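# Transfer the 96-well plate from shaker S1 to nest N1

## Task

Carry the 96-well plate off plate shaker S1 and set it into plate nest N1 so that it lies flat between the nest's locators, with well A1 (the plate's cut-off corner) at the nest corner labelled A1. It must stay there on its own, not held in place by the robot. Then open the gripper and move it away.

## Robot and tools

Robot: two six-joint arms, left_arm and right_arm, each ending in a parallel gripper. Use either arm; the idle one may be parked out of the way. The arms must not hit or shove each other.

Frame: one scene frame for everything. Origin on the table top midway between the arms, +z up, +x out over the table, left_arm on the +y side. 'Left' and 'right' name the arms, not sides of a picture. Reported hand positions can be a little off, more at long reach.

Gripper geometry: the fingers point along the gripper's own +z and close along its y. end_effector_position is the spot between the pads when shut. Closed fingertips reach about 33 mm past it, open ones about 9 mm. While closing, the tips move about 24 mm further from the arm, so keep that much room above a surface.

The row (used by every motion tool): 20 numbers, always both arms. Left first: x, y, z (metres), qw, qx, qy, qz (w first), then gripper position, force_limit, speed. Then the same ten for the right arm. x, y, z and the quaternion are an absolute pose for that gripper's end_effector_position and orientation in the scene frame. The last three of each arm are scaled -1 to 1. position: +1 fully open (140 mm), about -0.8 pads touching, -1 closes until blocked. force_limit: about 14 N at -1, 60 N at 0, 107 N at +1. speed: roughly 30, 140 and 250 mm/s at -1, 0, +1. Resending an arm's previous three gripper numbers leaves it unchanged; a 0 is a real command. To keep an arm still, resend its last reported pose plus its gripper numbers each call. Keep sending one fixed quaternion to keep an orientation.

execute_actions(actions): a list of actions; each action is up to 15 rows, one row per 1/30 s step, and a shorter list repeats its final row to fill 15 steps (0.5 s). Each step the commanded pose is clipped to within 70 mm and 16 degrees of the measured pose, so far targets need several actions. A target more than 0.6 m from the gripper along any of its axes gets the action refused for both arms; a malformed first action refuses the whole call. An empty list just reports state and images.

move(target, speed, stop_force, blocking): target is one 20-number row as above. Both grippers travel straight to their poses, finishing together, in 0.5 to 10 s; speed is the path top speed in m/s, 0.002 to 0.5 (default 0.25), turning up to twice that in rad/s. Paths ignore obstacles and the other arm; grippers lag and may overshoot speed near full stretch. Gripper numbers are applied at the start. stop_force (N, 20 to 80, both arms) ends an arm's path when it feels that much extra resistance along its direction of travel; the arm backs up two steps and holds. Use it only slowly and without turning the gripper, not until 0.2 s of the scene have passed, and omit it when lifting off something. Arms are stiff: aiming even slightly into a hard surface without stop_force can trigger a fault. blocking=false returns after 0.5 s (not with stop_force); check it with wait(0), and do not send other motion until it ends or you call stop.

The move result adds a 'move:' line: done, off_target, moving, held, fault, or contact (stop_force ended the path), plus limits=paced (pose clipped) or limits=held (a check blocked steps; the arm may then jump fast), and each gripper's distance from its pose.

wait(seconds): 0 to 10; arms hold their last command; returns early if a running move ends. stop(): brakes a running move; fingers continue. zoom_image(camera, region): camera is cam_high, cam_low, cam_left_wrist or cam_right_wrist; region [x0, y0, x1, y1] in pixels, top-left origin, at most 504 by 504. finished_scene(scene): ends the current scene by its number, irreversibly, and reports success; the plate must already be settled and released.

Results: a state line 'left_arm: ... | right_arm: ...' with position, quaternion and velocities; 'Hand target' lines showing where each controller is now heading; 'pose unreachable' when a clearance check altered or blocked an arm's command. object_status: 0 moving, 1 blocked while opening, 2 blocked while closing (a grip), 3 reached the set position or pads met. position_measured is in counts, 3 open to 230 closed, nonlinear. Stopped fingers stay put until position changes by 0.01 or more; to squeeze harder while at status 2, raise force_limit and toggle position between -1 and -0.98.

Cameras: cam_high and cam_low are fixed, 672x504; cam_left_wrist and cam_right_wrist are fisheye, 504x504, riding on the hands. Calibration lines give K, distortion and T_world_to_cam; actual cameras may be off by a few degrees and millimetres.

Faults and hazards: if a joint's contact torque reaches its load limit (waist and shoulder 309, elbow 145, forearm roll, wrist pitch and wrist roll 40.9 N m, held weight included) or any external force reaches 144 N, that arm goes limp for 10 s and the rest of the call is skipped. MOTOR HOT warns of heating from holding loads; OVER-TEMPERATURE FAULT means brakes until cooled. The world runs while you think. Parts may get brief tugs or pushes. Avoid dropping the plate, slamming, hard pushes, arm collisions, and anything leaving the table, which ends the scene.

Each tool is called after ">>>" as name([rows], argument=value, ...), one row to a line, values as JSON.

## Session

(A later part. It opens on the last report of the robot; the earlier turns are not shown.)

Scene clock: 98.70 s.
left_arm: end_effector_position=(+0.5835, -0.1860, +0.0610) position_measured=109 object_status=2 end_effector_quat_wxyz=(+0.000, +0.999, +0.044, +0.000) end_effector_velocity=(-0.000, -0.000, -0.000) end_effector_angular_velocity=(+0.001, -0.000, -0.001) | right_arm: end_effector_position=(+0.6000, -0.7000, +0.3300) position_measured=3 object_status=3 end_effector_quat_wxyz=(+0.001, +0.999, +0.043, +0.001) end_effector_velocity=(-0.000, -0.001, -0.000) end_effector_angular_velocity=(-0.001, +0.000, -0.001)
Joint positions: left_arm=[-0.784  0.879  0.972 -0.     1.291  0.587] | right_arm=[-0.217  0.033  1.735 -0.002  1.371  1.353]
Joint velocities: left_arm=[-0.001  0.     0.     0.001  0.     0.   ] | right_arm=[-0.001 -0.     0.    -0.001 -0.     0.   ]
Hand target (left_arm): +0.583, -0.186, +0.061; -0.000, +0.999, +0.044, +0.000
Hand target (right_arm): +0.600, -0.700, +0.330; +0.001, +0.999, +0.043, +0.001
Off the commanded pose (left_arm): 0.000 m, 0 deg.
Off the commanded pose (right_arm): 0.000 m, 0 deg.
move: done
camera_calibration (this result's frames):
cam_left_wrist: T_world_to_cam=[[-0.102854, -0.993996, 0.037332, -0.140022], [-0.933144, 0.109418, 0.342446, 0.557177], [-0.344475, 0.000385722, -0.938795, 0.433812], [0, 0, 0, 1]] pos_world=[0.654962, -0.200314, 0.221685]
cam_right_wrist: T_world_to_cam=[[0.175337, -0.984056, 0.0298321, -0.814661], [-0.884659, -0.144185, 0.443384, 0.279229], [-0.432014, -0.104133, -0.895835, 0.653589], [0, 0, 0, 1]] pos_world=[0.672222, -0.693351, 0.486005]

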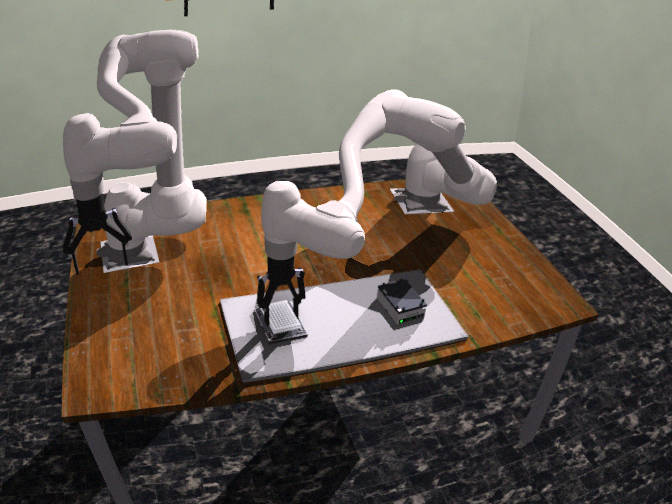

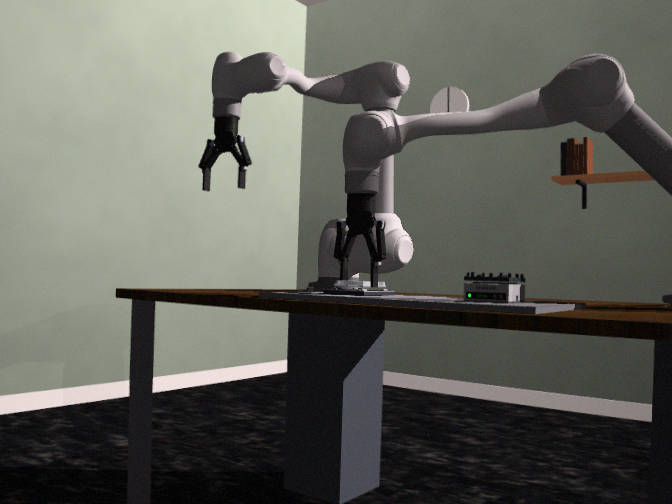

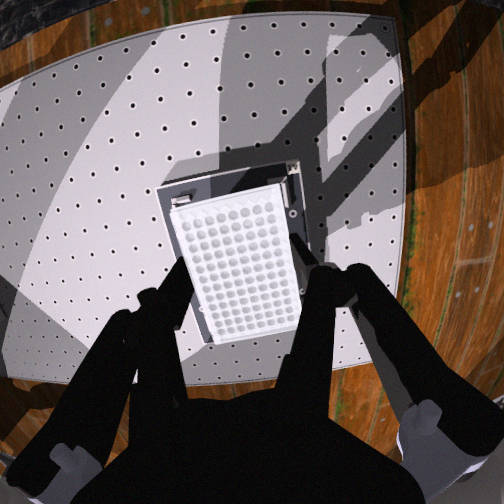

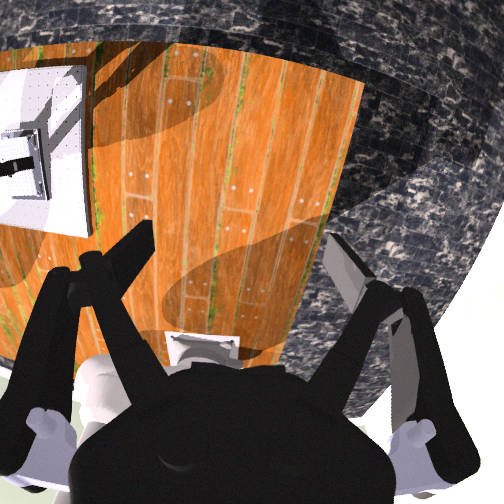

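Looks aligned; try seating.

>>> move(target=[0.5835,-0.186,0.048,0,0.999,0.044,0,-1,0.6,-0.6,0.6,-0.7,0.33,0.001,0.999,0.043,0.001,1,0,0], speed=0.005, stop_force=20)

>>> zoom_image(camera="cam_left_wrist", region=[150, 140, 330, 260])

>>> zoom_image(camera="cam_high", region=[240, 285, 320, 345])

>>> zoom_image(camera="cam_low", region=[310, 250, 410, 305])

Scene clock: 104.33 s.
left_arm: end_effector_position=(+0.5835, -0.1860, +0.0537) position_measured=109 object_status=2 end_effector_quat_wxyz=(+0.000, +0.999, +0.044, +0.000) end_effector_velocity=(-0.001, +0.001, -0.000) end_effector_angular_velocity=(+0.002, +0.003, -0.001) | right_arm: end_effector_position=(+0.6000, -0.7000, +0.3300) position_measured=3 object_status=3 end_effector_quat_wxyz=(+0.001, +0.999, +0.043, +0.001) end_effector_velocity=(-0.001, -0.000, -0.000) end_effector_angular_velocity=(+0.000, +0.001, -0.000)
Joint positions: left_arm=[-0.784  0.883  0.978 -0.     1.281  0.587] | right_arm=[-0.217  0.033  1.735 -0.002  1.371  1.353]
Joint velocities: left_arm=[ 0.    -0.     0.    -0.001  0.003  0.001] | right_arm=[-0.    -0.     0.     0.     0.001 -0.   ]
Hand target (left_arm): +0.584, -0.186, +0.054; +0.000, +0.999, +0.044, +0.000
Hand target (right_arm): +0.600, -0.700, +0.330; +0.001, +0.999, +0.043, +0.001
Off the commanded pose (left_arm): 0.006 m, 0 deg.
Off the commanded pose (right_arm): 0.000 m, 0 deg.
move: contact (left_arm)
camera_calibration (this result's frames):
cam_left_wrist: T_world_to_cam=[[-0.102853, -0.993993, 0.0373955, -0.139752], [-0.933164, 0.109439, 0.342387, 0.559689], [-0.344423, 0.00031926, -0.938815, 0.426919], [0, 0, 0, 1]] pos_world=[0.654948, -0.200301, 0.214394]
cam_right_wrist: T_world_to_cam=[[0.175337, -0.984056, 0.0298321, -0.814661], [-0.884659, -0.144185, 0.443384, 0.279229], [-0.432014, -0.104133, -0.895835, 0.653589], [0, 0, 0, 1]] pos_world=[0.672222, -0.693351, 0.486005]

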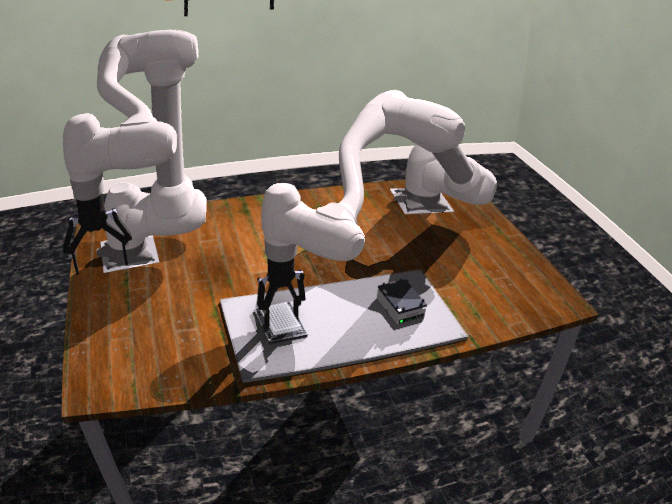

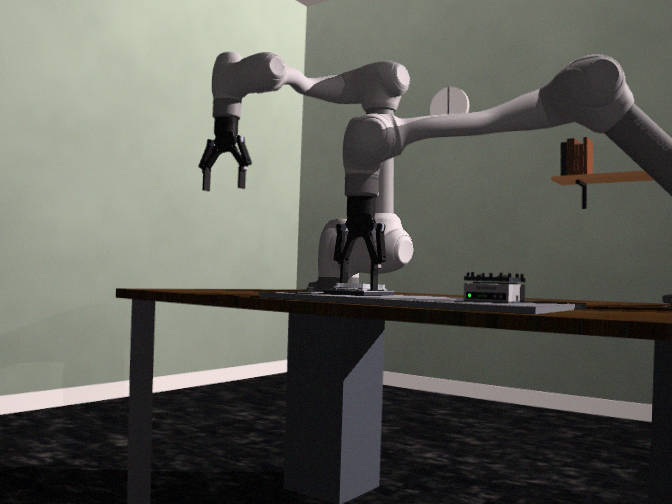

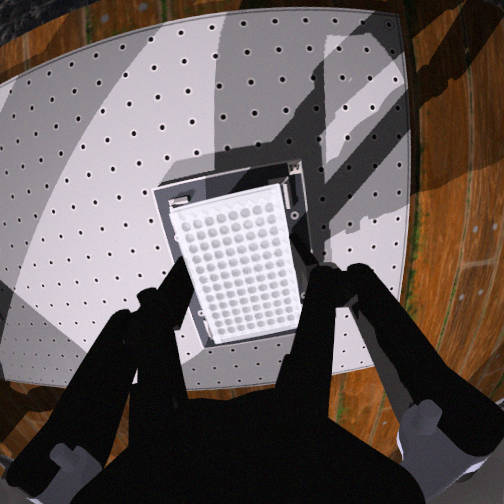

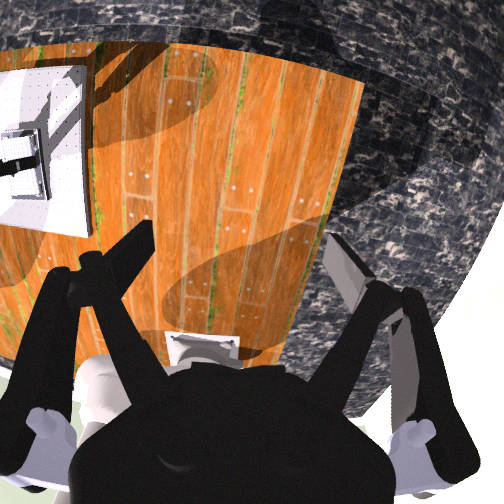

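Region (150, 140, 330, 260) of cam_left_wrist's 504x504 image, scaled by 2.800, with more detail than that image has.

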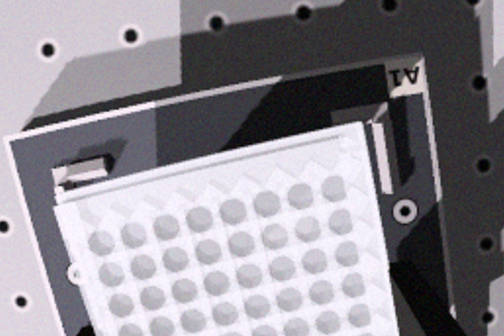

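Region (240, 285, 320, 345) of cam_high's 672x504 image, scaled by 6.300, with more detail than that image has; it fills the top 378 rows of this view, and the rest is white.

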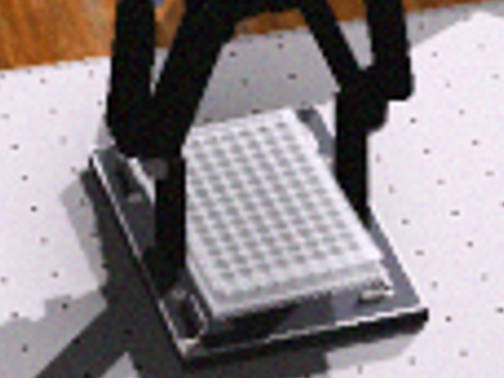

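Region (310, 250, 410, 305) of cam_low's 672x504 image, scaled by 5.040, with more detail than that image has; it fills the top 277 rows of this view, and the rest is white.

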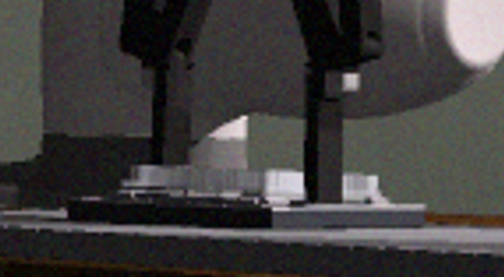

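>>> move(target=[0.5835,-0.186,0.054,0,0.999,0.044,0,0.6,0.6,-0.6,0.6,-0.7,0.33,0.001,0.999,0.043,0.001,1,0,0])

>>> move(target=[0.57,-0.186,0.15,0,0.999,0.044,0,0.6,0.6,-0.6,0.6,-0.7,0.33,0.001,0.999,0.043,0.001,1,0,0])

>>> zoom_image(camera="cam_left_wrist", region=[170, 150, 330, 310])

>>> zoom_image(camera="cam_high", region=[240, 285, 320, 345])

>>> zoom_image(camera="cam_low", region=[310, 265, 410, 305])

Scene clock: 110.30 s.
left_arm: end_effector_position=(+0.5835, -0.1860, +0.0542) position_measured=53 object_status=3 end_effector_quat_wxyz=(+0.000, +0.999, +0.044, +0.000) end_effector_velocity=(-0.001, +0.000, +0.000) end_effector_angular_velocity=(+0.001, +0.002, -0.000) | right_arm: end_effector_position=(+0.6000, -0.7000, +0.3300) position_measured=3 object_status=3 end_effector_quat_wxyz=(+0.001, +0.999, +0.043, +0.001) end_effector_velocity=(+0.000, +0.001, +0.000) end_effector_angular_velocity=(+0.000, +0.000, +0.002)
Joint positions: left_arm=[-0.784  0.883  0.978 -0.     1.281  0.587] | right_arm=[-0.217  0.033  1.735 -0.002  1.371  1.353]
Joint velocities: left_arm=[ 0.    -0.    -0.    -0.001  0.002  0.001] | right_arm=[ 0.002  0.    -0.     0.     0.     0.   ]
Hand target (left_arm): +0.584, -0.186, +0.054; +0.000, +0.999, +0.044, +0.000
Hand target (right_arm): +0.600, -0.700, +0.330; +0.001, +0.999, +0.043, +0.001
Off the commanded pose (left_arm): 0.000 m, 0 deg.
Off the commanded pose (right_arm): 0.000 m, 0 deg.
move: done
camera_calibration (this result's frames):
cam_left_wrist: T_world_to_cam=[[-0.102853, -0.993992, 0.0374375, -0.139793], [-0.933176, 0.109454, 0.342347, 0.559572], [-0.344388, 0.000275625, -0.938827, 0.427296], [0, 0, 0, 1]] pos_world=[0.654957, -0.200318, 0.214823]
cam_right_wrist: T_world_to_cam=[[0.175337, -0.984056, 0.0298322, -0.814661], [-0.884659, -0.144185, 0.443384, 0.279229], [-0.432014, -0.104133, -0.895835, 0.653589], [0, 0, 0, 1]] pos_world=[0.672222, -0.693351, 0.486005]

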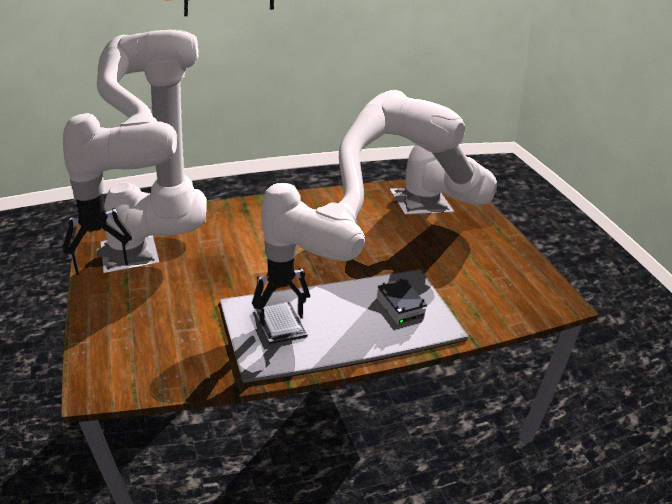

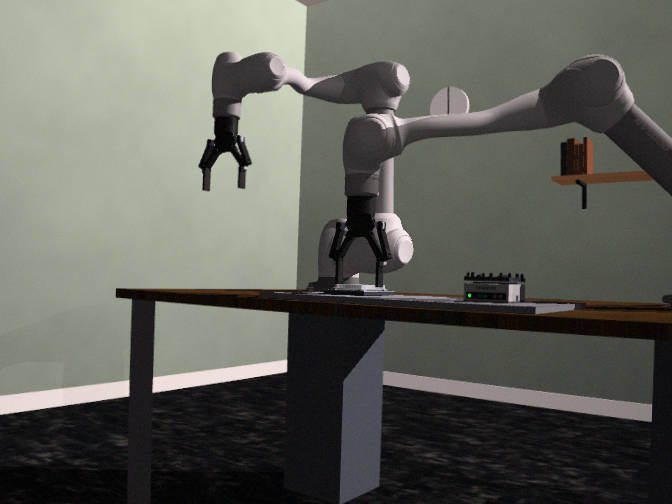

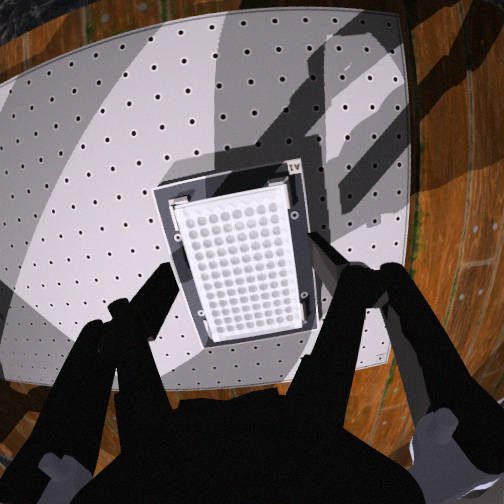

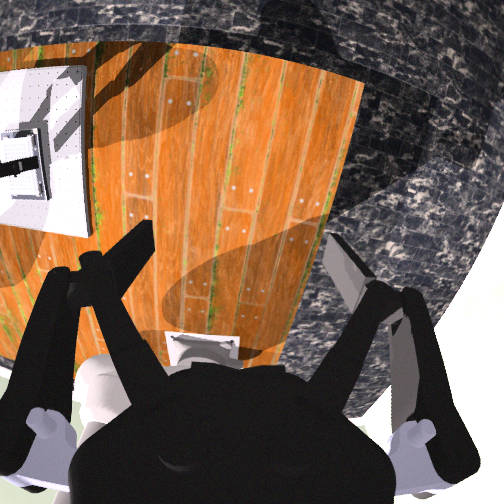

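Scene clock: 111.10 s.
left_arm: end_effector_position=(+0.5701, -0.1861, +0.1499) position_measured=53 object_status=3 end_effector_quat_wxyz=(-0.000, +0.999, +0.044, -0.000) end_effector_velocity=(+0.000, -0.000, +0.001) end_effector_angular_velocity=(-0.001, -0.000, -0.000) | right_arm: end_effector_position=(+0.6000, -0.7000, +0.3300) position_measured=3 object_status=3 end_effector_quat_wxyz=(+0.001, +0.999, +0.043, +0.001) end_effector_velocity=(+0.000, -0.000, +0.000) end_effector_angular_velocity=(+0.001, -0.001, -0.001)
Joint positions: left_arm=[-0.794  0.823  0.912 -0.     1.406  0.577] | right_arm=[-0.217  0.033  1.735 -0.002  1.371  1.353]
Joint velocities: left_arm=[ 0.    -0.001 -0.001 -0.001  0.     0.   ] | right_arm=[-0.001  0.    -0.     0.001 -0.    -0.   ]
Hand target (left_arm): +0.570, -0.186, +0.150; -0.000, +0.999, +0.044, -0.000
Hand target (right_arm): +0.600, -0.700, +0.330; +0.001, +0.999, +0.043, +0.001
Off the commanded pose (left_arm): 0.000 m, 0 deg.
Off the commanded pose (right_arm): 0.000 m, 0 deg.
move: done
camera_calibration (this result's frames):
cam_left_wrist: T_world_to_cam=[[-0.103019, -0.993981, 0.0372561, -0.144704], [-0.933103, 0.109547, 0.342516, 0.514233], [-0.344536, 0.00052187, -0.938773, 0.512662], [0, 0, 0, 1]] pos_world=[0.641556, -0.200433, 0.310531]
cam_right_wrist: T_world_to_cam=[[0.175337, -0.984056, 0.0298322, -0.814661], [-0.884659, -0.144185, 0.443384, 0.279229], [-0.432014, -0.104133, -0.895835, 0.653589], [0, 0, 0, 1]] pos_world=[0.672222, -0.693351, 0.486005]

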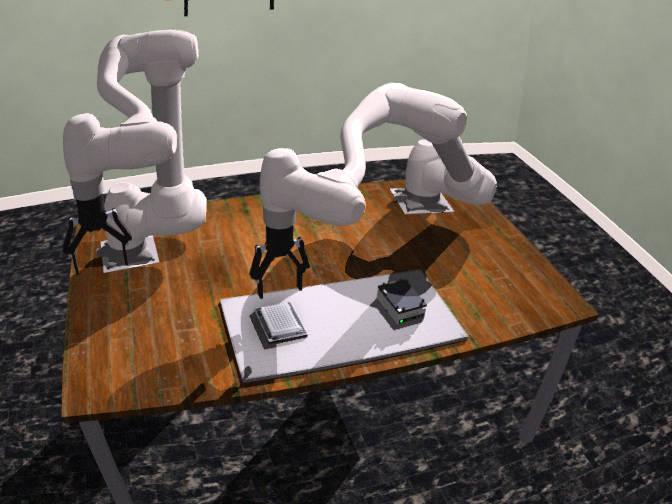

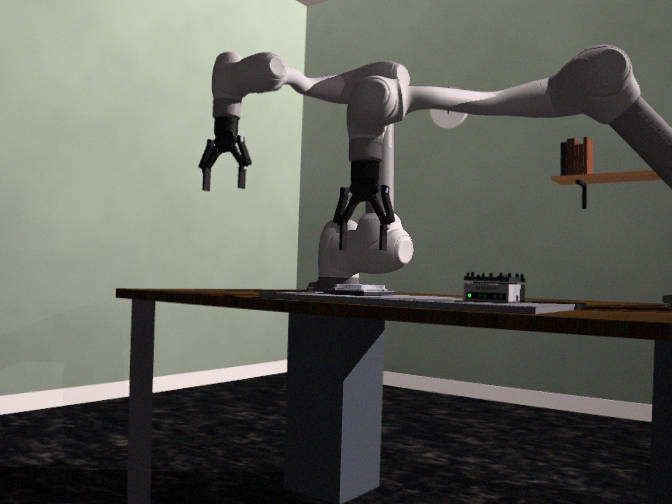

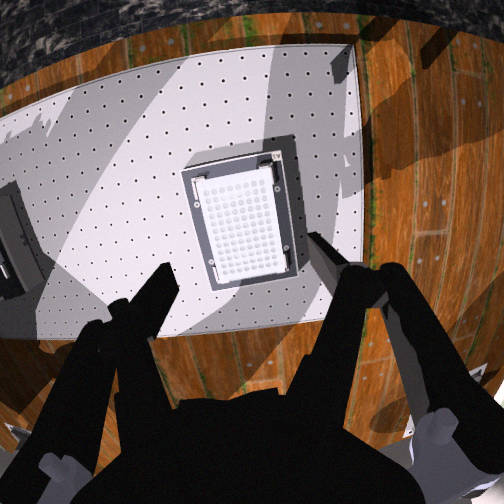

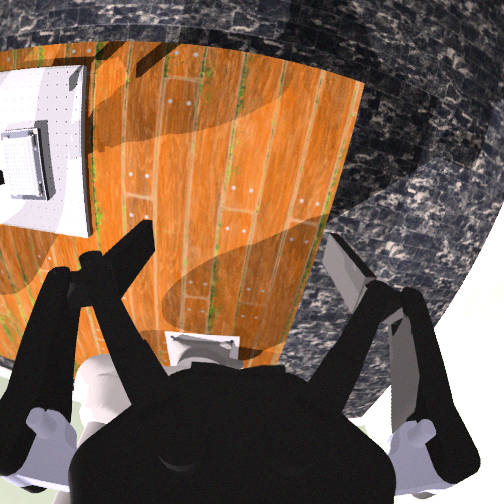

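Region (170, 150, 330, 310) of cam_left_wrist's 504x504 image, scaled by 3.150, with more detail than that image has.

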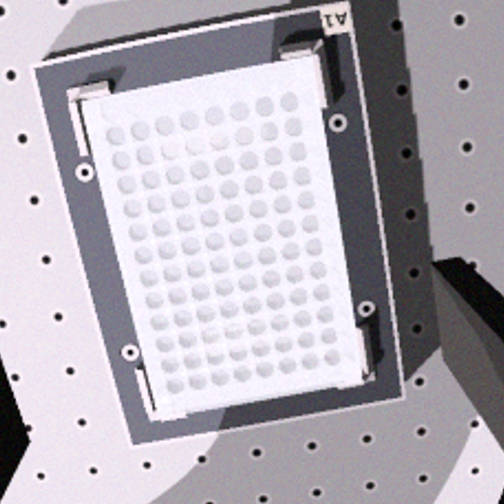

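Region (240, 285, 320, 345) of cam_high's 672x504 image, scaled by 6.300, with more detail than that image has; it fills the top 378 rows of this view, and the rest is white.

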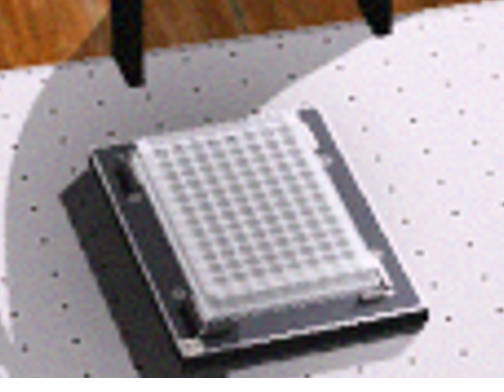

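Region (310, 265, 410, 305) of cam_low's 672x504 image, scaled by 5.040, with more detail than that image has; it fills the top 202 rows of this view, and the rest is white.

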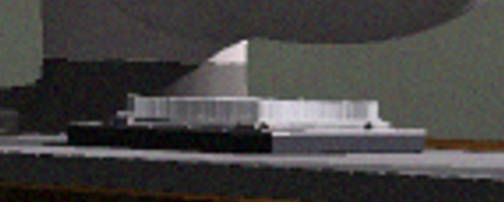

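>>> finished_scene(scene=1)

The scene is finished: the task was done.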